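## Task

Place the printed block inside the drawer that stands open, then push that drawer fully closed. No cabinet may be moved noticeably from its spot, and the robot must not tip over or finish leaning. Anything that stays put only because the robot is holding it does not count.

## Robot and tools

ROBOT. TidyBot++: a base 0.54 m long, 0.50 m wide and 0.38 m tall on four powered casters, carrying one seven-joint arm with a two-finger gripper. The shoulder sits 0.12 m ahead of the base centre at 0.68 m height. Two cameras: base_camera (644x364, pinhole) on the base, and wrist_camera (644x476, fisheye), which looks along the hand. At the start the arm is folded with the hand pointing down. Folded, it reaches up to 0.08 m past the base front, and the elbow can be 1.15 m up. A downward-pointing hand reaches at most about 0.94 m high, and only near the base.

FRAMES. Base frame: origin on the floor below the base centre, x forward, y left, z up. hand_pose is reported in this frame and is the point between the finger pads. Its own z axis runs out along the fingers, and the fingers close along its y axis. The odometry frame is the base frame where the scene began. Heading grows to the left and spans -3.142 to 3.142. base_tilt is in degrees, positive when leaning forward or right. Odometry and tilt each carry a fixed bias of up to about 1 degree plus noise. Wheel slip counts as travel, so odometry drifts by centimetres and degrees over many moves.

execute_actions. Argument "actions": a list holding exactly one action, or empty to just read state and images. An action may have "base", "joints", "speeds". "base" holds exactly one key, each an offset from where the base now is, not a pose: translate_m (metres, forward positive, -2 to 2), strafe_m (metres, left positive, -2 to 2), rotate_rad (radians, counter-clockwise from above positive, -6.3 to 6.3). "joints" holds absolute targets by name, in radians: joint_1_rad (any angle; vertical axis, positive turns clockwise from above, the reverse of rotate_rad), joint_2_rad (shoulder, -2.249 to 2.249), joint_3_rad (any angle; upper-arm roll), joint_4_rad (elbow, -2.579 to 2.579), joint_5_rad (any angle; forearm roll), joint_6_rad (wrist, -2.099 to 2.099), joint_7_rad (any angle; hand roll, counter-clockwise from above positive when pointing down; at 1.57 the fingers open left and right), and gripper_pos (0 fully open to 1 fully closed; pad gap about 85 x (1 - gripper_pos) mm). Joints marked any angle go the short way; for larger turns send steps under half a turn. Done tolerances: ±0.039 for joints 1-4, ±0.056 for 5-7, ±0.03 for the gripper. "speeds" caps top speed for that action only: translate_m and strafe_m 0.05 to 0.5 m/s, rotate_rad 0.1 to 1.57 rad/s (defaults are the maxima). A base move needing more than 8.667 s is refused. Arm joints turn up to 1.39 rad/s (1.22 for joints 5-7); an action ends after 15 s at most. "cameras": list of base_camera, wrist_camera or all; omitted or null gives all, [] gives none. Unknown keys, names or out-of-range values make the whole call refused with no motion. Omitted joints or base may keep driving toward an earlier target.

ARM GEOMETRY. Upper arm 0.42 m, forearm 0.31 m, hand 0.31 m to the hand point. With joint_1_rad 0, joint_3_rad 3.14, joint_5_rad 0 the arm moves in the base's x-z plane; tilt from vertical (forward positive) is joint_2 for the upper arm, joint_2 - joint_4 for the forearm, joint_2 - joint_4 - joint_6 for the hand. Forward reach from the shoulder is the sum of length x sin(tilt), height the sum of length x cos(tilt). Closed fingertips stick out about 20 mm beyond the hand point.

OTHER TOOLS. wait: seconds, 0 to 10; nothing new is commanded and it returns the same as an empty action. zoom_image: camera (base_camera or wrist_camera) and region [x0, y0, x1, y1] in pixels of that camera's latest full image, origin top-left, no larger than 504 by 504. finished_scene: scene, the number of the current scene; it ends that scene for good once the robot has held the last command, and reports success. If one call reports a stop, later moving calls in the same reply are skipped.

RESULTS. base_status and joint_status: done; off_target (rested away from target, may still push); contact_stop or time_out (target dropped, holding in place). Base done only means wheels turned as commanded; a blocked base may stop short yet say done. joint command not followed with a cause line means a self-collision check held back the arm targets (the gripper target still runs); such targets may be retried each action. No check protects the base from the arm. on_its_own lists uncommanded motion. motor_effort is percent of maximum, signed toward higher joint values, with peak in brackets; it is biased and noisy. ARM HIT flags hard contact with the base or arm itself. Motor temperatures lists one value per joint; MOTOR HOT appears from 60 °C, and at 75 °C an OVER-TEMPERATURE FAULT lets the arm sink, with limit_stop_at_motor_heat in joint_status (resend the target). Torque faults (joints 1-4 at 104.5 N m, warning 56.7; joints 5-7 at 51.3, warning 29.4) freeze the arm and gripper for 10 s and skip the rest of the call; the base keeps going. Gripper at 1 reading done means nothing is held; off_target means something was caught at that reading.

ACCURACY. Friction can leave joints slightly off while reporting done; resending the same target does nothing. To correct, send each joint its last command plus (desired minus read). The hand often lands 1-2 cm off, more when stretched, and hand_pose itself may be off, so trust the cameras. A held load makes the arm sag; never command a joint to its current reading while holding something.

CAUTIONS. Don't drive while the arm is caught on something about 0.8 m or higher; that can tip the robot. Sideways force on a raised hand can lift wheels; pulling the arm back or backing off rights it. Avoid driving the arm into objects, dropping or slamming things, and shoving cabinets. The robot keeps holding its last command while you compose a reply, and base moves are measured from the last reported state.

Each tool is called after "Call:" as name([rows], argument=value, ...), one row to a line, values as JSON.

## Session

Call:
execute_actions(actions=[])

Scene clock: 0.00 s.
Motor temperatures (°C, as the motors report them): [29 23 22 24 29 32 26]
base_odometry: x=+0.000 y=+0.000 heading=+0.000 (m, m, rad; odometry frame)
base_tilt: forward=-0.7 right=-0.4 (deg)
base_status: not commanded
joint_positions: joint_1_rad=+0.022 joint_2_rad=-0.374 joint_3_rad=+3.115 joint_4_rad=-2.505 joint_5_rad=-0.029 joint_6_rad=-0.875 joint_7_rad=+1.590 gripper_pos=+0.000
joint_status: not commanded
motor_effort: joint_1_rad=+0 joint_2_rad=-1 joint_3_rad=+1 joint_4_rad=+16 joint_5_rad=-1 joint_6_rad=+2 joint_7_rad=+0 (%)
hand_pose: x=+0.2737 y=+0.0078 z=+0.5980 quat_wxyz=(-0.006, +0.998, +0.003, +0.068) (m; base frame)
pictures: base_camera, wrist_camera
Images, in order (width x height): base_camera 644x364, wrist_camera 644x476.

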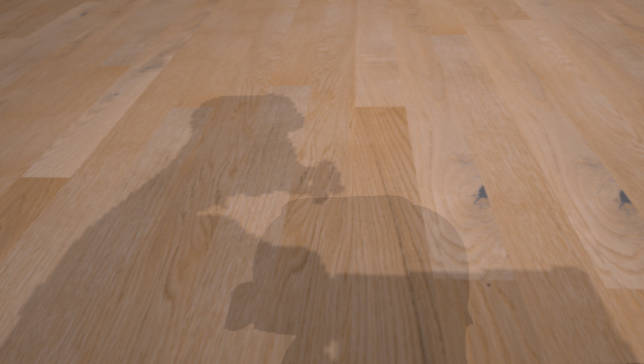

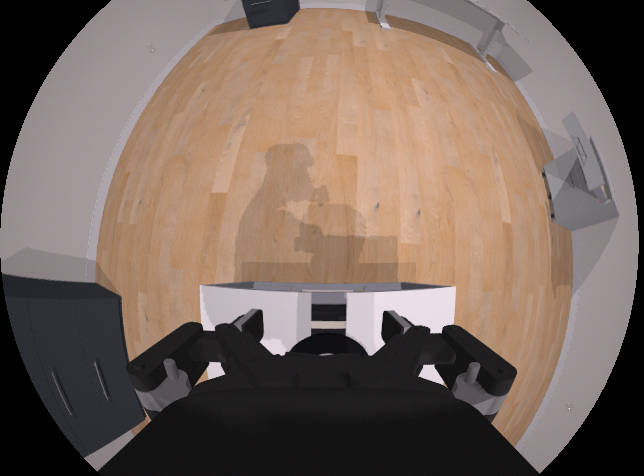

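Call:
execute_actions([
  {"joints":{"joint_6_rad":0.0}},
], cameras=["wrist_camera"])

Call:
execute_actions([
  {"base":{"rotate_rad":2.2}},
])

Scene clock: 4.63 s.
Motor temperatures (°C, as the motors report them): [29 23 22 24 29 32 26]
base_odometry: x=+0.000 y=+0.000 heading=+0.000 (m, m, rad; odometry frame)
base_tilt: forward=-0.7 right=-0.4 (deg)
base_status: not commanded
joint_positions: joint_1_rad=+0.022 joint_2_rad=-0.374 joint_3_rad=+3.115 joint_4_rad=-2.503 joint_5_rad=-0.029 joint_6_rad=-0.001 joint_7_rad=+1.590 gripper_pos=+0.000
joint_status: all done
motor_effort: joint_1_rad=+0(0) joint_2_rad=-4(5) joint_3_rad=+1(1) joint_4_rad=+21(21) joint_5_rad=-1(1) joint_6_rad=+9(8) joint_7_rad=+0(0) (%)
hand_pose: x=+0.4954 y=+0.0029 z=+0.7416 quat_wxyz=(+0.001, +0.875, +0.000, +0.484) (m; base frame)
pictures: wrist_camera
Images, in order (width x height): wrist_camera 644x476.

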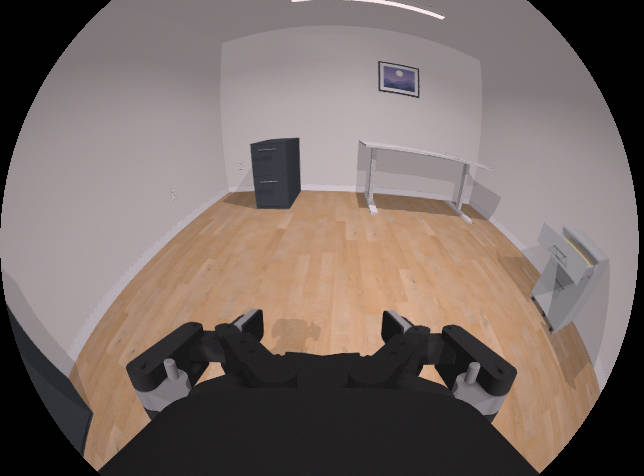

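Scene clock: 7.37 s.
Motor temperatures (°C, as the motors report them): [29 23 22 24 29 32 26]
base_odometry: x=+0.000 y=+0.000 heading=+2.200 (m, m, rad; odometry frame)
base_tilt: forward=-0.7 right=-0.4 (deg)
base_status: done
joint_positions: joint_1_rad=+0.022 joint_2_rad=-0.374 joint_3_rad=+3.115 joint_4_rad=-2.503 joint_5_rad=-0.029 joint_6_rad=-0.001 joint_7_rad=+1.590 gripper_pos=+0.000
joint_status: not commanded
motor_effort: joint_1_rad=+0(1) joint_2_rad=-5(6) joint_3_rad=+1(2) joint_4_rad=+20(21) joint_5_rad=-1(1) joint_6_rad=+9(8) joint_7_rad=+0(0) (%)
hand_pose: x=+0.4954 y=+0.0029 z=+0.7416 quat_wxyz=(+0.001, +0.875, +0.000, +0.484) (m; base frame)
pictures: base_camera, wrist_camera
Images, in order (width x height): base_camera 644x364, wrist_camera 644x476.

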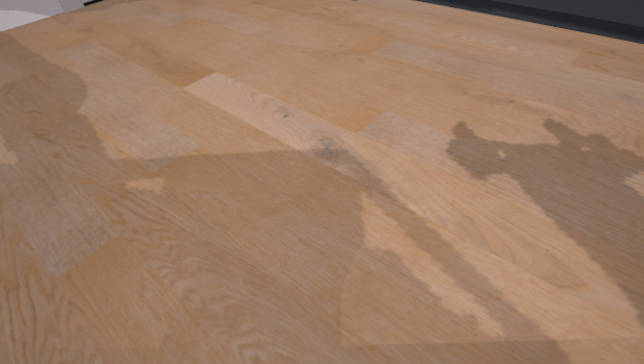

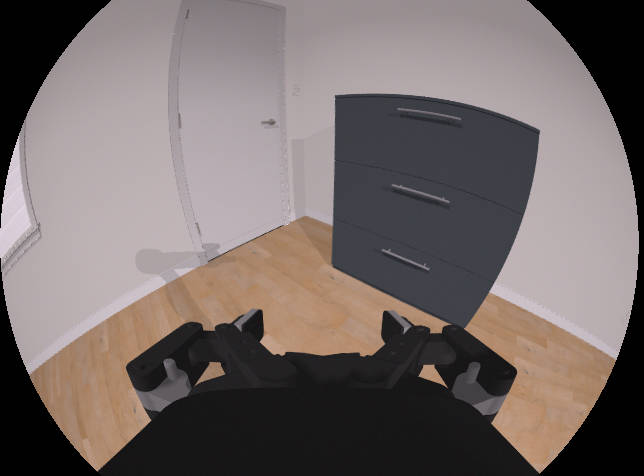

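Call:
execute_actions([
  {"base":{"rotate_rad":2.7},"joints":{"joint_4_rad":-1.6,"joint_6_rad":-0.9}},
])

Call:
zoom_image(camera="wrist_camera", region=[0,60,500,340])

Scene clock: 12.87 s.
Motor temperatures (°C, as the motors report them): [29 23 22 24 29 32 26]
base_odometry: x=+0.000 y=+0.000 heading=-1.384 (m, m, rad; odometry frame)
base_tilt: forward=-0.7 right=-0.4 (deg)
base_status: done
joint_positions: joint_1_rad=+0.022 joint_2_rad=-0.374 joint_3_rad=+3.115 joint_4_rad=-1.611 joint_5_rad=-0.029 joint_6_rad=-0.877 joint_7_rad=+1.590 gripper_pos=+0.000
joint_status: all done
motor_effort: joint_1_rad=+0(1) joint_2_rad=-7(10) joint_3_rad=+1(2) joint_4_rad=+23(23) joint_5_rad=-1(0) joint_6_rad=+9(9) joint_7_rad=+0(0) (%)
hand_pose: x=+0.5285 y=+0.0126 z=+1.0157 quat_wxyz=(-0.006, +0.871, +0.009, +0.492) (m; base frame)
pictures: base_camera, wrist_camera
Images, in order (width x height): base_camera 644x364, wrist_camera 644x476.

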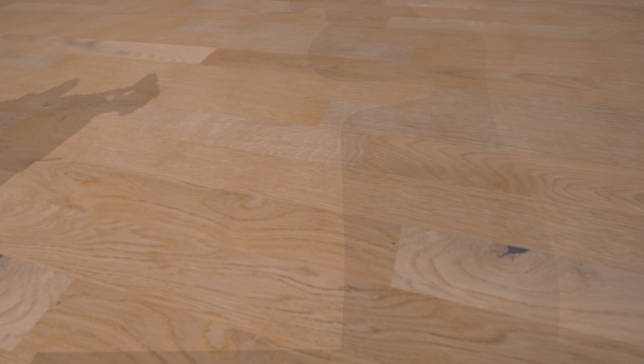

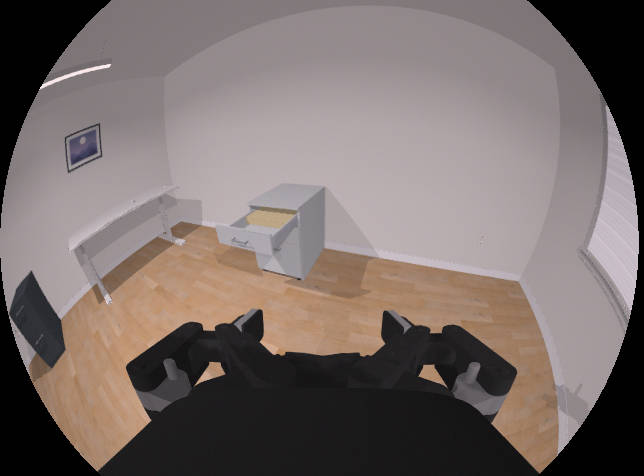

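Region (0, 60, 500, 340) of wrist_camera's 644x476 image, scaled by 1.008; it fills the top 282 rows of this view, and the rest is white.

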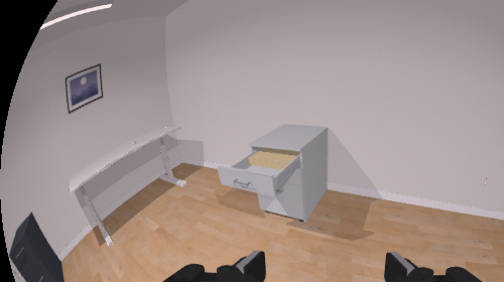

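Call:
execute_actions([
  {"base":{"rotate_rad":1.0}},
], cameras=[])

Call:
execute_actions([
  {"base":{"translate_m":1.3}},
])

Call:
zoom_image(camera="wrist_camera", region=[200,140,500,320])

Scene clock: 17.53 s.
Motor temperatures (°C, as the motors report them): [29 23 22 24 29 32 26]
base_odometry: x=+0.000 y=+0.000 heading=-0.384 (m, m, rad; odometry frame)
base_tilt: forward=-0.7 right=-0.4 (deg)
base_status: done
joint_positions: joint_1_rad=+0.022 joint_2_rad=-0.374 joint_3_rad=+3.114 joint_4_rad=-1.611 joint_5_rad=-0.029 joint_6_rad=-0.877 joint_7_rad=+1.590 gripper_pos=+0.000
joint_status: not commanded
motor_effort: joint_1_rad=-1(2) joint_2_rad=-7(8) joint_3_rad=+1(3) joint_4_rad=+23(23) joint_5_rad=-1(1) joint_6_rad=+9(9) joint_7_rad=+0(0) (%)
hand_pose: x=+0.5284 y=+0.0128 z=+1.0157 quat_wxyz=(-0.006, +0.871, +0.010, +0.492) (m; base frame)
pictures: none
No camera images: the call's "cameras" was empty. Leave "cameras" out to get every camera's image.

Scene clock: 21.50 s.
Motor temperatures (°C, as the motors report them): [29 23 22 24 29 32 26]
base_odometry: x=+1.206 y=-0.486 heading=-0.384 (m, m, rad; odometry frame)
base_tilt: forward=-0.7 right=-0.4 (deg)
base_status: done
joint_positions: joint_1_rad=+0.022 joint_2_rad=-0.372 joint_3_rad=+3.114 joint_4_rad=-1.609 joint_5_rad=-0.029 joint_6_rad=-0.882 joint_7_rad=+1.590 gripper_pos=+0.000
joint_status: not commanded
motor_effort: joint_1_rad=+0(0) joint_2_rad=-6(10) joint_3_rad=+1(1) joint_4_rad=+23(23) joint_5_rad=-1(1) joint_6_rad=+9(9) joint_7_rad=+0(0) (%)
hand_pose: x=+0.5285 y=+0.0128 z=+1.0144 quat_wxyz=(-0.006, +0.872, +0.010, +0.489) (m; base frame)
pictures: base_camera, wrist_camera
Images, in order (width x height): base_camera 644x364, wrist_camera 644x476.

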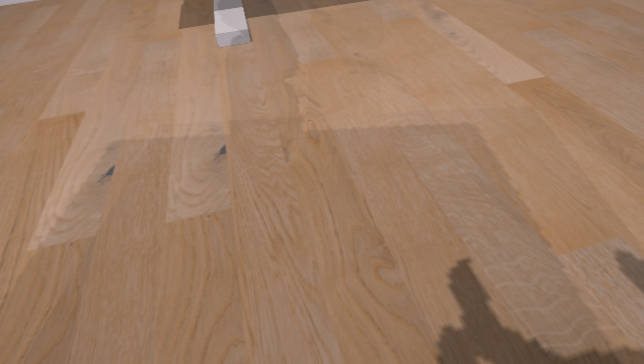

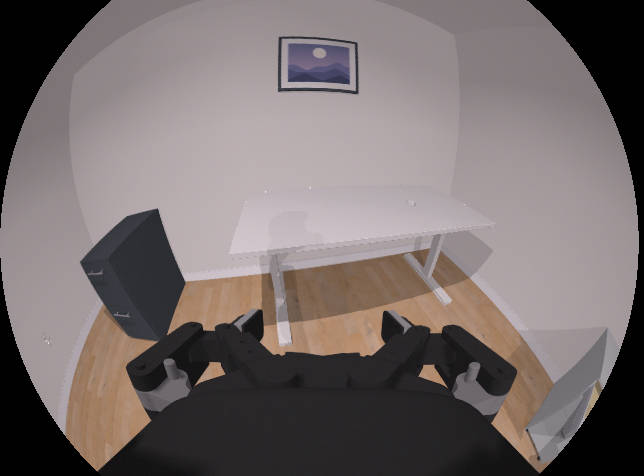

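Region (200, 140, 500, 320) of wrist_camera's 644x476 image, scaled by 1.680; it fills the top 302 rows of this view, and the rest is white.

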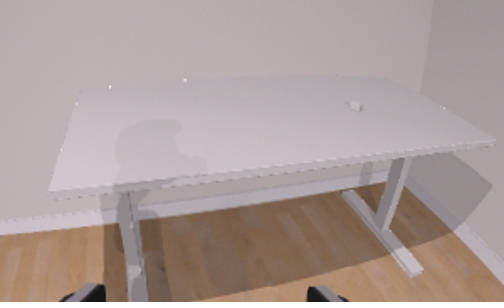

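Call:
execute_actions([
  {"base":{"translate_m":0.3},"joints":{"joint_2_rad":0.1,"joint_4_rad":-1.2,"joint_6_rad":-1.3}},
], cameras=[])

Call:
execute_actions([
  {"base":{"strafe_m":-0.57}},
])

Scene clock: 28.77 s.
Motor temperatures (°C, as the motors report them): [29 23 22 24 29 32 26]
base_odometry: x=+1.484 y=-0.598 heading=-0.383 (m, m, rad; odometry frame)
base_tilt: forward=-0.7 right=-0.4 (deg)
base_status: done
joint_positions: joint_1_rad=+0.022 joint_2_rad=+0.109 joint_3_rad=+3.114 joint_4_rad=-1.215 joint_5_rad=-0.029 joint_6_rad=-1.277 joint_7_rad=+1.590 gripper_pos=+0.000
joint_status: all done
motor_effort: joint_1_rad=+0(0) joint_2_rad=-23(28) joint_3_rad=+0(1) joint_4_rad=+22(23) joint_5_rad=-1(1) joint_6_rad=+5(9) joint_7_rad=+0(0) (%)
hand_pose: x=+0.6295 y=+0.0116 z=+0.9106 quat_wxyz=(-0.014, +0.963, +0.011, +0.268) (m; base frame)
pictures: none
No camera images: the call's "cameras" was empty. Leave "cameras" out to get every camera's image.

Scene clock: 31.27 s.
Motor temperatures (°C, as the motors report them): [29 23 22 24 29 32 26]
base_odometry: x=+1.271 y=-1.127 heading=-0.383 (m, m, rad; odometry frame)
base_tilt: forward=-0.7 right=-0.4 (deg)
base_status: done
joint_positions: joint_1_rad=+0.022 joint_2_rad=+0.108 joint_3_rad=+3.114 joint_4_rad=-1.214 joint_5_rad=-0.029 joint_6_rad=-1.278 joint_7_rad=+1.590 gripper_pos=+0.000
joint_status: not commanded
motor_effort: joint_1_rad=-1(2) joint_2_rad=-24(25) joint_3_rad=+0(2) joint_4_rad=+21(22) joint_5_rad=-1(2) joint_6_rad=+5(5) joint_7_rad=+0(0) (%)
hand_pose: x=+0.6293 y=+0.0116 z=+0.9109 quat_wxyz=(-0.014, +0.963, +0.011, +0.268) (m; base frame)
pictures: base_camera, wrist_camera
Images, in order (width x height): base_camera 644x364, wrist_camera 644x476.

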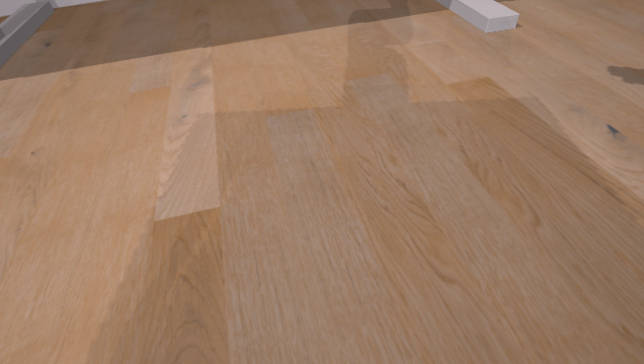

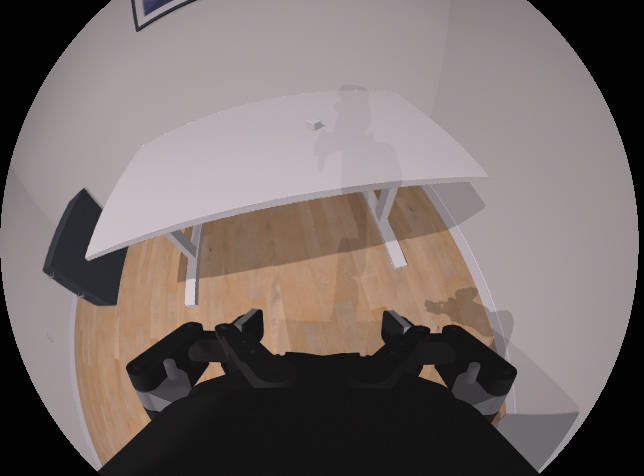

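Call:
execute_actions([
  {"base":{"translate_m":0.45},"joints":{"joint_2_rad":0.35,"joint_4_rad":-1.05,"joint_6_rad":-1.33}},
])

Call:
zoom_image(camera="wrist_camera", region=[220,150,420,350])

Scene clock: 36.43 s.
Motor temperatures (°C, as the motors report them): [29 23 22 24 29 32 26]
base_odometry: x=+1.689 y=-1.296 heading=-0.383 (m, m, rad; odometry frame)
base_tilt: forward=-0.7 right=-0.4 (deg)
base_status: done
joint_positions: joint_1_rad=+0.022 joint_2_rad=+0.357 joint_3_rad=+3.114 joint_4_rad=-1.062 joint_5_rad=-0.029 joint_6_rad=-1.309 joint_7_rad=+1.590 gripper_pos=+0.000
joint_status: all done
motor_effort: joint_1_rad=+0(0) joint_2_rad=-32(37) joint_3_rad=+0(0) joint_4_rad=+21(23) joint_5_rad=-1(1) joint_6_rad=+5(6) joint_7_rad=+0(0) (%)
hand_pose: x=+0.7017 y=+0.0103 z=+0.8385 quat_wxyz=(-0.017, +0.978, +0.009, +0.205) (m; base frame)
pictures: base_camera, wrist_camera
Images, in order (width x height): base_camera 644x364, wrist_camera 644x476.

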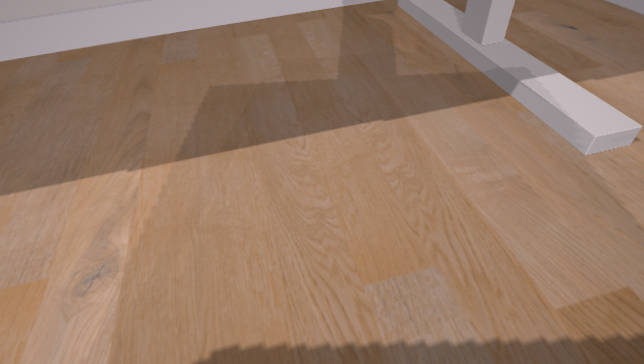

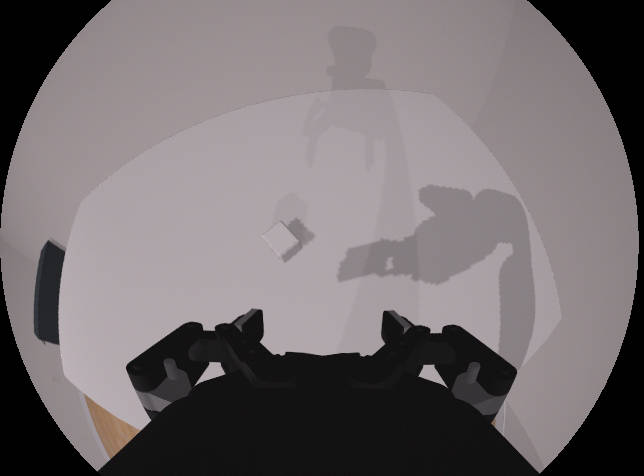

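Region (220, 150, 420, 350) of wrist_camera's 644x476 image, scaled by 2.520.

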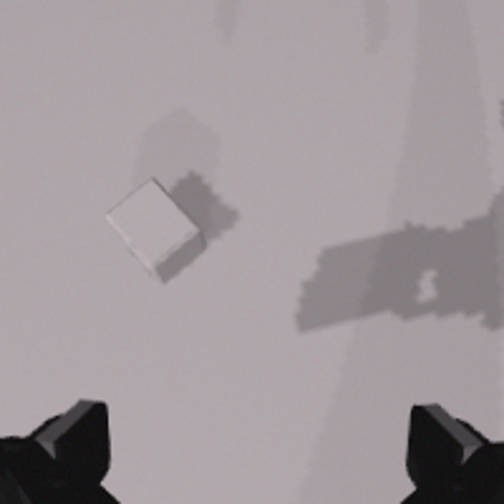

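Call:
execute_actions([
  {"base":{"translate_m":0.11},"joints":{"joint_1_rad":-0.07,"joint_2_rad":0.77,"joint_4_rad":-0.3,"joint_6_rad":-2.05,"joint_7_rad":2.15}},
])

Scene clock: 43.33 s.
Motor temperatures (°C, as the motors report them): [29 23 22 24 29 32 26]
base_odometry: x=+1.791 y=-1.337 heading=-0.383 (m, m, rad; odometry frame)
base_tilt: forward=-0.7 right=-0.4 (deg)
base_status: done
joint_positions: joint_1_rad=-0.047 joint_2_rad=+0.758 joint_3_rad=+3.114 joint_4_rad=-0.313 joint_5_rad=-0.029 joint_6_rad=-2.029 joint_7_rad=+2.130 gripper_pos=+0.000
joint_status: all done
motor_effort: joint_1_rad=+0(2) joint_2_rad=-41(42) joint_3_rad=+0(1) joint_4_rad=+17(22) joint_5_rad=-1(1) joint_6_rad=+1(4) joint_7_rad=+0(1) (%)
hand_pose: x=+0.6951 y=+0.0454 z=+0.8276 quat_wxyz=(-0.016, +0.949, +0.314, +0.026) (m; base frame)
pictures: base_camera, wrist_camera
Images, in order (width x height): base_camera 644x364, wrist_camera 644x476.

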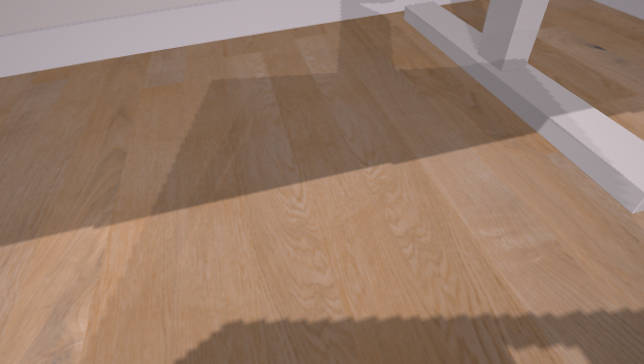

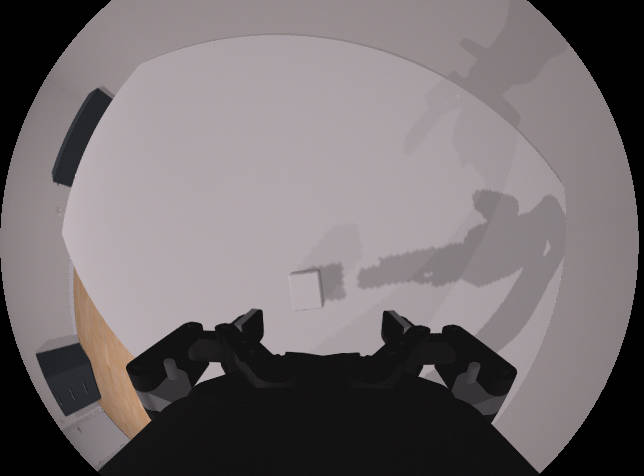

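Call:
execute_actions([
  {"joints":{"joint_1_rad":-0.095,"joint_2_rad":0.73,"joint_4_rad":-0.52,"joint_6_rad":-1.91}},
], cameras=["wrist_camera"])

Scene clock: 46.17 s.
Motor temperatures (°C, as the motors report them): [29 23 22 24 29 32 26]
base_odometry: x=+1.791 y=-1.337 heading=-0.383 (m, m, rad; odometry frame)
base_tilt: forward=-0.7 right=-0.4 (deg)
base_status: not commanded
joint_positions: joint_1_rad=-0.074 joint_2_rad=+0.745 joint_3_rad=+3.114 joint_4_rad=-0.510 joint_5_rad=-0.029 joint_6_rad=-1.932 joint_7_rad=+2.130 gripper_pos=+0.000
joint_status: all done
motor_effort: joint_1_rad=+0(1) joint_2_rad=-42(43) joint_3_rad=+0(1) joint_4_rad=+17(17) joint_5_rad=-1(1) joint_6_rad=+0(0) joint_7_rad=+0(0) (%)
hand_pose: x=+0.6855 y=+0.0614 z=+0.7783 quat_wxyz=(-0.027, +0.945, +0.325, -0.017) (m; base frame)
pictures: wrist_camera
Images, in order (width x height): wrist_camera 644x476.

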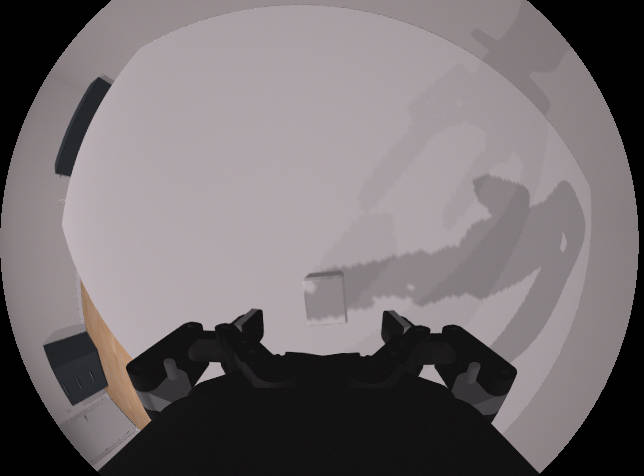

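Call:
execute_actions([
  {"joints":{"joint_4_rad":-0.625,"joint_6_rad":-1.82}},
], cameras=["wrist_camera"])

Call:
execute_actions([
  {"joints":{"gripper_pos":1}},
], cameras=["wrist_camera"])

Call:
execute_actions([
  {"joints":{"joint_2_rad":0.5}},
], cameras=["wrist_camera"])

Scene clock: 50.53 s.
Motor temperatures (°C, as the motors report them): [29 24 22 24 29 32 26]
base_odometry: x=+1.791 y=-1.337 heading=-0.383 (m, m, rad; odometry frame)
base_tilt: forward=-0.7 right=-0.4 (deg)
base_status: not commanded
joint_positions: joint_1_rad=-0.074 joint_2_rad=+0.737 joint_3_rad=+3.114 joint_4_rad=-0.616 joint_5_rad=-0.029 joint_6_rad=-1.841 joint_7_rad=+2.130 gripper_pos=+0.000
joint_status: all done
motor_effort: joint_1_rad=+0(0) joint_2_rad=-42(43) joint_3_rad=-1(1) joint_4_rad=+18(19) joint_5_rad=-1(1) joint_6_rad=+0(1) joint_7_rad=+0(0) (%)
hand_pose: x=+0.6889 y=+0.0626 z=+0.7510 quat_wxyz=(-0.028, +0.945, +0.324, -0.020) (m; base frame)
pictures: wrist_camera
Images, in order (width x height): wrist_camera 644x476.

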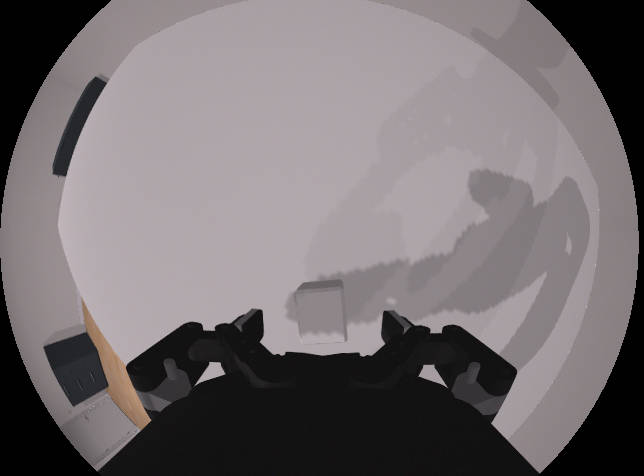

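Scene clock: 51.63 s.
Motor temperatures (°C, as the motors report them): [29 24 22 24 29 32 26]
base_odometry: x=+1.791 y=-1.337 heading=-0.383 (m, m, rad; odometry frame)
base_tilt: forward=-0.7 right=-0.4 (deg)
base_status: not commanded
joint_positions: joint_1_rad=-0.074 joint_2_rad=+0.732 joint_3_rad=+3.114 joint_4_rad=-0.616 joint_5_rad=-0.029 joint_6_rad=-1.841 joint_7_rad=+2.130 gripper_pos=+0.680
joint_status: gripper_pos off_target (ended at +0.680, target +1.000)
motor_effort: joint_1_rad=+0(0) joint_2_rad=-42(43) joint_3_rad=+0(1) joint_4_rad=+18(18) joint_5_rad=-1(1) joint_6_rad=+0(0) joint_7_rad=+0(0) (%)
hand_pose: x=+0.6885 y=+0.0626 z=+0.7538 quat_wxyz=(-0.028, +0.945, +0.324, -0.018) (m; base frame)
pictures: wrist_camera
Images, in order (width x height): wrist_camera 644x476.

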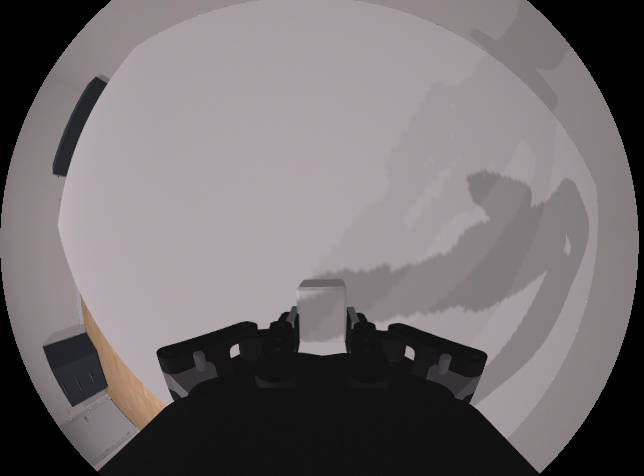

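Scene clock: 53.23 s.
Motor temperatures (°C, as the motors report them): [29 24 22 24 29 32 26]
base_odometry: x=+1.791 y=-1.337 heading=-0.383 (m, m, rad; odometry frame)
base_tilt: forward=-0.7 right=-0.4 (deg)
base_status: not commanded
joint_positions: joint_1_rad=-0.074 joint_2_rad=+0.495 joint_3_rad=+3.114 joint_4_rad=-0.618 joint_5_rad=-0.029 joint_6_rad=-1.841 joint_7_rad=+2.130 gripper_pos=+0.680
joint_status: all done
motor_effort: joint_1_rad=+0(0) joint_2_rad=-34(45) joint_3_rad=+0(1) joint_4_rad=+18(19) joint_5_rad=-1(1) joint_6_rad=+2(3) joint_7_rad=+0(0) (%)
hand_pose: x=+0.6553 y=+0.0601 z=+0.8852 quat_wxyz=(+0.002, +0.941, +0.325, +0.095) (m; base frame)
pictures: wrist_camera
Images, in order (width x height): wrist_camera 644x476.

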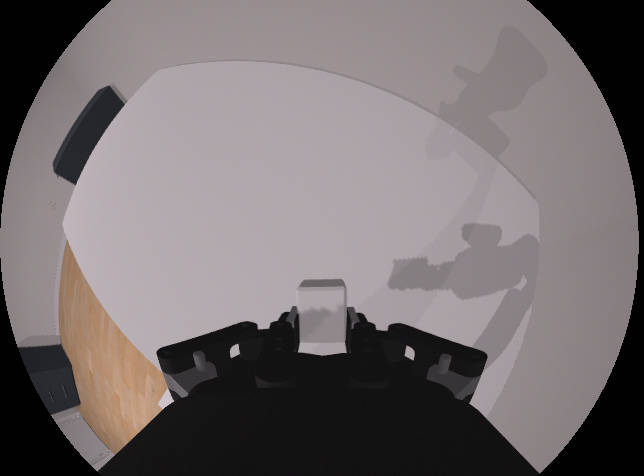

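Call:
execute_actions([
  {"base":{"rotate_rad":-0.19}},
], cameras=[])

Call:
execute_actions([
  {"base":{"translate_m":-1.27},"joints":{"joint_1_rad":0.04,"joint_7_rad":1.57}},
], cameras=[])

Call:
execute_actions([
  {"base":{"rotate_rad":-1.1},"joints":{"joint_4_rad":-0.9,"joint_6_rad":-1.74}},
])

Scene clock: 60.40 s.
Motor temperatures (°C, as the motors report them): [29 24 22 24 29 32 26]
base_odometry: x=+1.791 y=-1.337 heading=-0.574 (m, m, rad; odometry frame)
base_tilt: forward=-0.7 right=-0.4 (deg)
base_status: done
joint_positions: joint_1_rad=-0.085 joint_2_rad=+0.496 joint_3_rad=+3.115 joint_4_rad=-0.618 joint_5_rad=-0.029 joint_6_rad=-1.841 joint_7_rad=+2.130 gripper_pos=+0.680
joint_status: not commanded
motor_effort: joint_1_rad=+0(5) joint_2_rad=-35(36) joint_3_rad=+0(2) joint_4_rad=+18(19) joint_5_rad=-1(3) joint_6_rad=+3(2) joint_7_rad=+0(0) (%)
hand_pose: x=+0.6547 y=+0.0659 z=+0.8852 quat_wxyz=(+0.002, +0.939, +0.330, +0.095) (m; base frame)
pictures: none
No camera images: the call's "cameras" was empty. Leave "cameras" out to get every camera's image.

Scene clock: 64.30 s.
Motor temperatures (°C, as the motors report them): [29 24 22 24 29 32 26]
base_odometry: x=+0.725 y=-0.646 heading=-0.574 (m, m, rad; odometry frame)
base_tilt: forward=-0.7 right=-0.4 (deg)
base_status: done
joint_positions: joint_1_rad=+0.033 joint_2_rad=+0.498 joint_3_rad=+3.115 joint_4_rad=-0.618 joint_5_rad=-0.029 joint_6_rad=-1.838 joint_7_rad=+1.575 gripper_pos=+0.680
joint_status: all done
motor_effort: joint_1_rad=+0(2) joint_2_rad=-34(38) joint_3_rad=+0(1) joint_4_rad=+18(19) joint_5_rad=-1(2) joint_6_rad=+3(3) joint_7_rad=+0(0) (%)
hand_pose: x=+0.6600 y=+0.0022 z=+0.8838 quat_wxyz=(-0.019, +0.995, +0.002, +0.093) (m; base frame)
pictures: none
No camera images: the call's "cameras" was empty. Leave "cameras" out to get every camera's image.

Scene clock: 66.43 s.
Motor temperatures (°C, as the motors report them): [29 24 22 24 29 32 26]
base_odometry: x=+0.725 y=-0.647 heading=-1.674 (m, m, rad; odometry frame)
base_tilt: forward=-0.7 right=-0.4 (deg)
base_status: done
joint_positions: joint_1_rad=+0.049 joint_2_rad=+0.510 joint_3_rad=+3.117 joint_4_rad=-0.889 joint_5_rad=-0.029 joint_6_rad=-1.756 joint_7_rad=+1.575 gripper_pos=+0.680
joint_status: all done
motor_effort: joint_1_rad=+0(5) joint_2_rad=-35(40) joint_3_rad=+0(3) joint_4_rad=+19(20) joint_5_rad=-1(3) joint_6_rad=+0(3) joint_7_rad=+0(0) (%)
hand_pose: x=+0.6295 y=-0.0054 z=+0.7920 quat_wxyz=(-0.020, +1.000, -0.009, -0.006) (m; base frame)
pictures: base_camera, wrist_camera
Images, in order (width x height): base_camera 644x364, wrist_camera 644x476.

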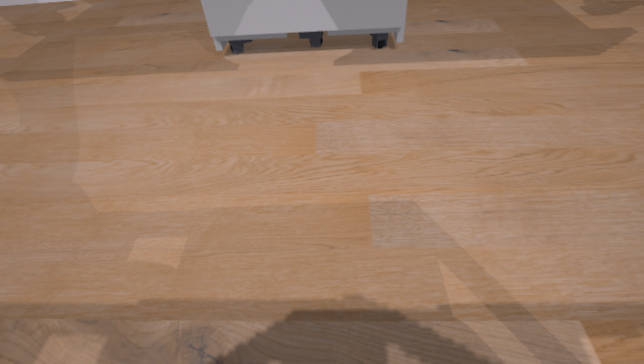

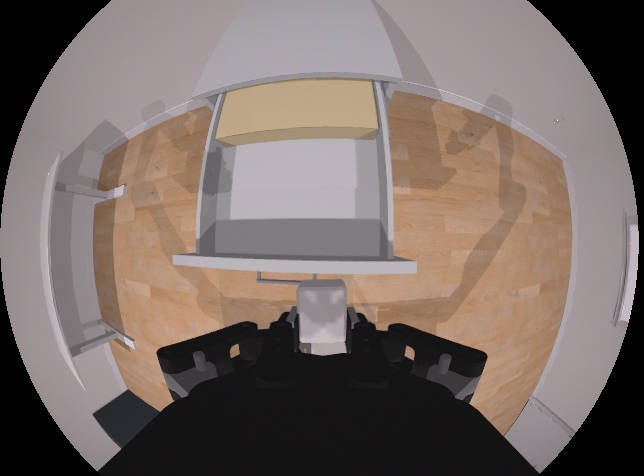

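Call:
execute_actions([
  {"base":{"translate_m":0.13},"joints":{"joint_1_rad":0.0,"joint_4_rad":-1.2,"joint_6_rad":-1.41}},
], cameras=[])

Call:
execute_actions([
  {"joints":{"joint_2_rad":0.6,"joint_4_rad":-1.46,"joint_6_rad":-1.07}},
], cameras=["wrist_camera"])

Scene clock: 71.70 s.
Motor temperatures (°C, as the motors report them): [29 24 22 24 29 32 26]
base_odometry: x=+0.712 y=-0.776 heading=-1.675 (m, m, rad; odometry frame)
base_tilt: forward=-0.7 right=-0.4 (deg)
base_status: done
joint_positions: joint_1_rad=+0.021 joint_2_rad=+0.509 joint_3_rad=+3.117 joint_4_rad=-1.189 joint_5_rad=-0.029 joint_6_rad=-1.430 joint_7_rad=+1.575 gripper_pos=+0.680
joint_status: all done
motor_effort: joint_1_rad=+0(0) joint_2_rad=-36(39) joint_3_rad=+0(1) joint_4_rad=+18(19) joint_5_rad=-1(1) joint_6_rad=+1(0) joint_7_rad=+0(0) (%)
hand_pose: x=+0.6399 y=+0.0104 z=+0.6987 quat_wxyz=(-0.020, +1.000, +0.001, +0.007) (m; base frame)
pictures: none
No camera images: the call's "cameras" was empty. Leave "cameras" out to get every camera's image.

Scene clock: 73.00 s.
Motor temperatures (°C, as the motors report them): [29 24 22 24 29 32 26]
base_odometry: x=+0.712 y=-0.776 heading=-1.675 (m, m, rad; odometry frame)
base_tilt: forward=-0.7 right=-0.4 (deg)
base_status: not commanded
joint_positions: joint_1_rad=+0.021 joint_2_rad=+0.603 joint_3_rad=+3.117 joint_4_rad=-1.455 joint_5_rad=-0.029 joint_6_rad=-1.091 joint_7_rad=+1.575 gripper_pos=+0.680
joint_status: all done
motor_effort: joint_1_rad=+0(0) joint_2_rad=-37(40) joint_3_rad=+0(0) joint_4_rad=+16(19) joint_5_rad=-1(1) joint_6_rad=+1(1) joint_7_rad=+0(0) (%)
hand_pose: x=+0.6331 y=+0.0106 z=+0.5707 quat_wxyz=(-0.020, +1.000, -0.005, -0.003) (m; base frame)
pictures: wrist_camera
Images, in order (width x height): wrist_camera 644x476.

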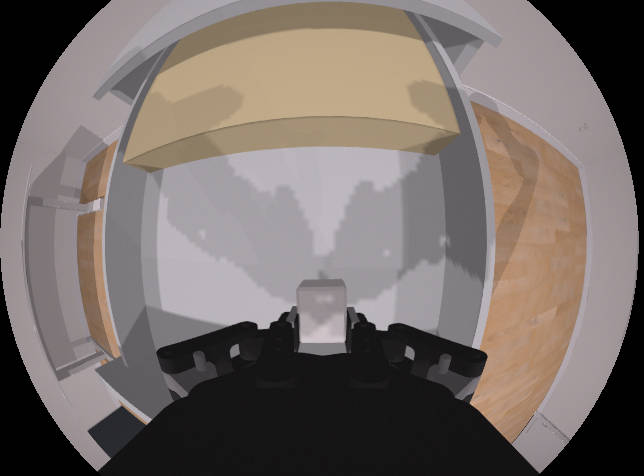

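Call:
execute_actions([
  {"joints":{"joint_2_rad":0.645,"joint_6_rad":-1.03}},
], cameras=["wrist_camera"])

Call:
execute_actions([
  {"joints":{"gripper_pos":0.4}},
], cameras=["wrist_camera"])

Call:
execute_actions([
  {"joints":{"joint_2_rad":0.3}},
], cameras=[])

Call:
execute_actions([
  {"base":{"translate_m":-0.1},"joints":{"joint_2_rad":-0.3,"joint_4_rad":-2.2,"joint_6_rad":-0.7,"gripper_pos":1}},
])

Scene clock: 78.63 s.
Motor temperatures (°C, as the motors report them): [29 24 22 24 29 32 26]
base_odometry: x=+0.712 y=-0.776 heading=-1.675 (m, m, rad; odometry frame)
base_tilt: forward=-0.7 right=-0.4 (deg)
base_status: not commanded
joint_positions: joint_1_rad=+0.021 joint_2_rad=+0.639 joint_3_rad=+3.117 joint_4_rad=-1.455 joint_5_rad=-0.029 joint_6_rad=-1.050 joint_7_rad=+1.575 gripper_pos=+0.680
joint_status: all done
motor_effort: joint_1_rad=+0(0) joint_2_rad=-37(39) joint_3_rad=+0(0) joint_4_rad=+16(17) joint_5_rad=-1(1) joint_6_rad=+1(1) joint_7_rad=+0(0) (%)
hand_pose: x=+0.6416 y=+0.0105 z=+0.5520 quat_wxyz=(-0.020, +1.000, -0.005, -0.001) (m; base frame)
pictures: wrist_camera
Images, in order (width x height): wrist_camera 644x476.

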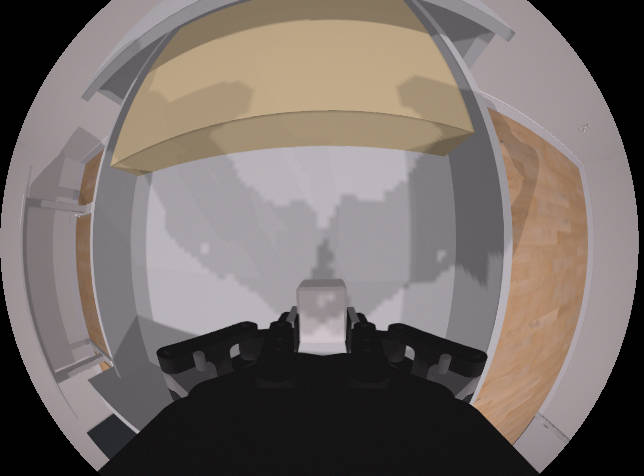

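Scene clock: 79.50 s.
Motor temperatures (°C, as the motors report them): [29 24 22 24 29 32 26]
base_odometry: x=+0.712 y=-0.776 heading=-1.675 (m, m, rad; odometry frame)
base_tilt: forward=-0.7 right=-0.4 (deg)
base_status: not commanded
joint_positions: joint_1_rad=+0.021 joint_2_rad=+0.639 joint_3_rad=+3.117 joint_4_rad=-1.455 joint_5_rad=-0.029 joint_6_rad=-1.050 joint_7_rad=+1.575 gripper_pos=+0.400
joint_status: all done
motor_effort: joint_1_rad=+0(0) joint_2_rad=-37(38) joint_3_rad=+0(0) joint_4_rad=+16(16) joint_5_rad=-1(1) joint_6_rad=+1(1) joint_7_rad=+0(0) (%)
hand_pose: x=+0.6415 y=+0.0105 z=+0.5518 quat_wxyz=(-0.020, +1.000, -0.005, -0.001) (m; base frame)
pictures: wrist_camera
Images, in order (width x height): wrist_camera 644x476.

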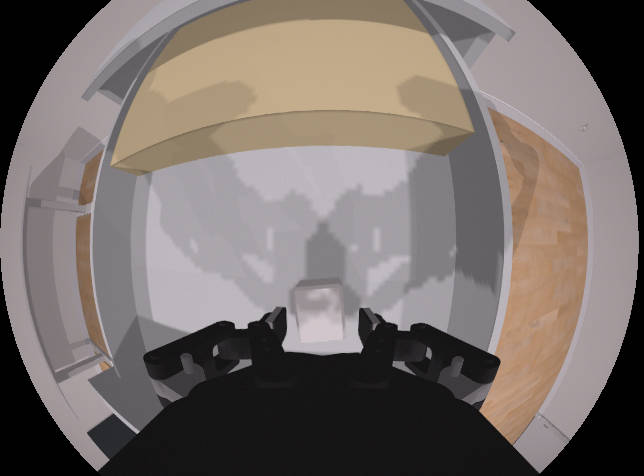

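Scene clock: 81.13 s.
Motor temperatures (°C, as the motors report them): [29 24 22 24 29 32 26]
base_odometry: x=+0.712 y=-0.776 heading=-1.675 (m, m, rad; odometry frame)
base_tilt: forward=-0.7 right=-0.4 (deg)
base_status: not commanded
joint_positions: joint_1_rad=+0.021 joint_2_rad=+0.296 joint_3_rad=+3.117 joint_4_rad=-1.455 joint_5_rad=-0.029 joint_6_rad=-1.050 joint_7_rad=+1.575 gripper_pos=+0.400
joint_status: all done
motor_effort: joint_1_rad=+0(0) joint_2_rad=-29(39) joint_3_rad=+0(1) joint_4_rad=+20(20) joint_5_rad=-1(1) joint_6_rad=+4(4) joint_7_rad=+0(0) (%)
hand_pose: x=+0.6548 y=+0.0103 z=+0.7350 quat_wxyz=(-0.017, +0.985, -0.002, +0.170) (m; base frame)
pictures: none
No camera images: the call's "cameras" was empty. Leave "cameras" out to get every camera's image.

Scene clock: 83.13 s.
Motor temperatures (°C, as the motors report them): [29 24 22 24 29 32 26]
base_odometry: x=+0.722 y=-0.677 heading=-1.675 (m, m, rad; odometry frame)
base_tilt: forward=-0.7 right=-0.4 (deg)
base_status: done
joint_positions: joint_1_rad=+0.021 joint_2_rad=-0.292 joint_3_rad=+3.117 joint_4_rad=-2.190 joint_5_rad=-0.029 joint_6_rad=-0.723 joint_7_rad=+1.575 gripper_pos=+0.999
joint_status: all done
motor_effort: joint_1_rad=+0(0) joint_2_rad=-7(33) joint_3_rad=+1(0) joint_4_rad=+20(21) joint_5_rad=-1(1) joint_6_rad=+5(5) joint_7_rad=+0(0) (%)
hand_pose: x=+0.4502 y=+0.0085 z=+0.7137 quat_wxyz=(-0.008, +0.966, -0.003, +0.257) (m; base frame)
pictures: base_camera, wrist_camera
Images, in order (width x height): base_camera 644x364, wrist_camera 644x476.

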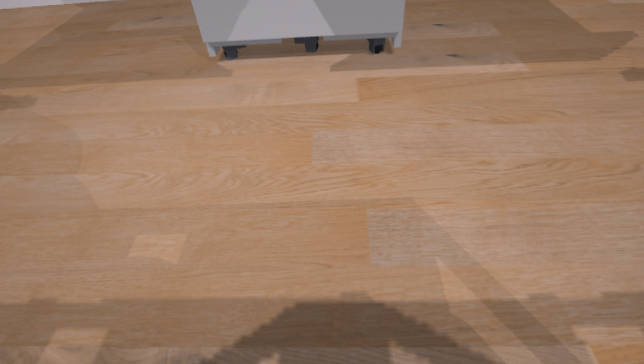

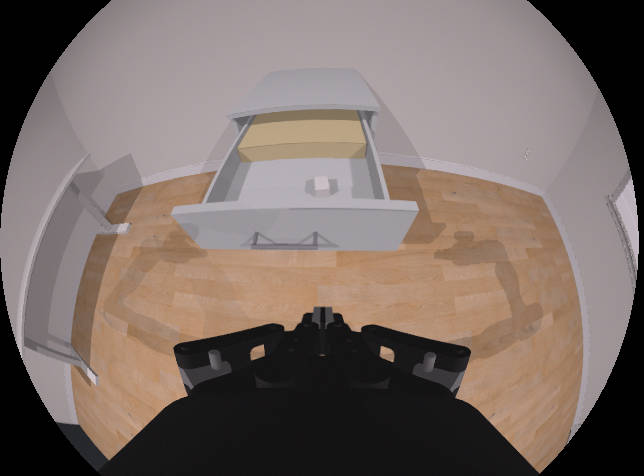

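Call:
execute_actions([
  {"joints":{"joint_2_rad":0.1,"joint_4_rad":-2.52,"joint_6_rad":0.32}},
], cameras=["wrist_camera"])

Call:
execute_actions([
  {"base":{"translate_m":0.3},"speeds":{"translate_m":0.12}},
])

Scene clock: 88.23 s.
Motor temperatures (°C, as the motors report them): [29 24 22 24 29 32 26]
base_odometry: x=+0.722 y=-0.677 heading=-1.675 (m, m, rad; odometry frame)
base_tilt: forward=-0.7 right=-0.4 (deg)
base_status: not commanded
joint_positions: joint_1_rad=+0.021 joint_2_rad=+0.094 joint_3_rad=+3.117 joint_4_rad=-2.507 joint_5_rad=-0.029 joint_6_rad=+0.302 joint_7_rad=+1.575 gripper_pos=+0.999
joint_status: all done
motor_effort: joint_1_rad=+0(0) joint_2_rad=-16(17) joint_3_rad=+0(1) joint_4_rad=+14(21) joint_5_rad=-1(1) joint_6_rad=+7(8) joint_7_rad=+0(0) (%)
hand_pose: x=+0.5524 y=+0.0006 z=+0.6242 quat_wxyz=(-0.003, +0.912, -0.011, +0.409) (m; base frame)
pictures: wrist_camera
Images, in order (width x height): wrist_camera 644x476.

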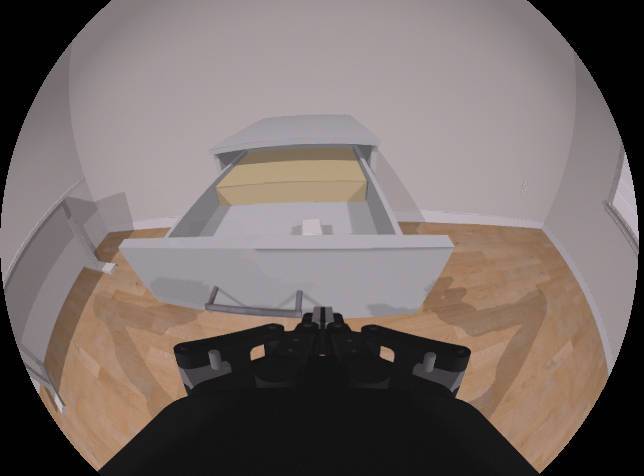

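Scene clock: 91.33 s.
Motor temperatures (°C, as the motors report them): [29 24 22 24 29 32 26]
base_odometry: x=+0.691 y=-0.975 heading=-1.675 (m, m, rad; odometry frame)
base_tilt: forward=-0.7 right=-0.4 (deg)
base_status: done
joint_positions: joint_1_rad=+0.020 joint_2_rad=+0.096 joint_3_rad=+3.117 joint_4_rad=-2.530 joint_5_rad=-0.029 joint_6_rad=+0.300 joint_7_rad=+1.575 gripper_pos=+0.999
joint_status: not commanded
motor_effort: joint_1_rad=+0(1) joint_2_rad=-16(18) joint_3_rad=+0(0) joint_4_rad=+14(21) joint_5_rad=+0(0) joint_6_rad=+7(13) joint_7_rad=+0(0) (%)
hand_pose: x=+0.5408 y=+0.0007 z=+0.6137 quat_wxyz=(-0.003, +0.918, -0.011, +0.397) (m; base frame)
pictures: base_camera, wrist_camera
Images, in order (width x height): base_camera 644x364, wrist_camera 644x476.

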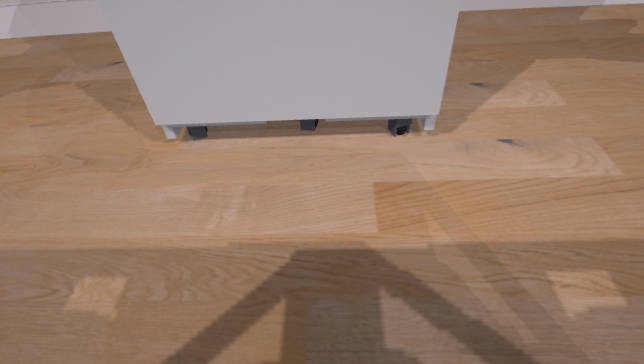

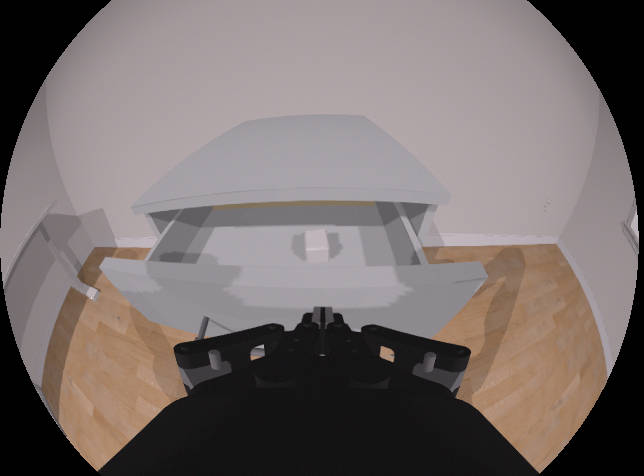

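Call:
execute_actions([
  {"base":{"translate_m":0.095},"speeds":{"translate_m":0.08}},
])

Scene clock: 94.70 s.
Motor temperatures (°C, as the motors report them): [29 24 22 24 29 32 26]
base_odometry: x=+0.681 y=-1.070 heading=-1.675 (m, m, rad; odometry frame)
base_tilt: forward=-0.7 right=-0.4 (deg)
base_status: done
joint_positions: joint_1_rad=+0.019 joint_2_rad=+0.097 joint_3_rad=+3.117 joint_4_rad=-2.523 joint_5_rad=-0.029 joint_6_rad=+0.300 joint_7_rad=+1.575 gripper_pos=+0.999
joint_status: not commanded
motor_effort: joint_1_rad=+0(2) joint_2_rad=-15(17) joint_3_rad=+0(1) joint_4_rad=+14(19) joint_5_rad=+0(0) joint_6_rad=+8(11) joint_7_rad=+0(0) (%)
hand_pose: x=+0.5443 y=+0.0013 z=+0.6163 quat_wxyz=(-0.003, +0.917, -0.010, +0.400) (m; base frame)
pictures: base_camera, wrist_camera
Images, in order (width x height): base_camera 644x364, wrist_camera 644x476.

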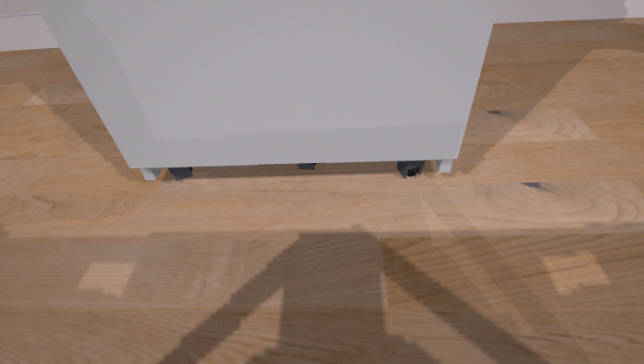

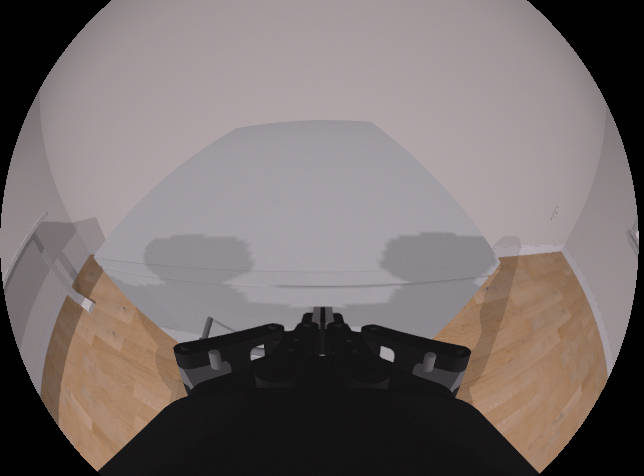

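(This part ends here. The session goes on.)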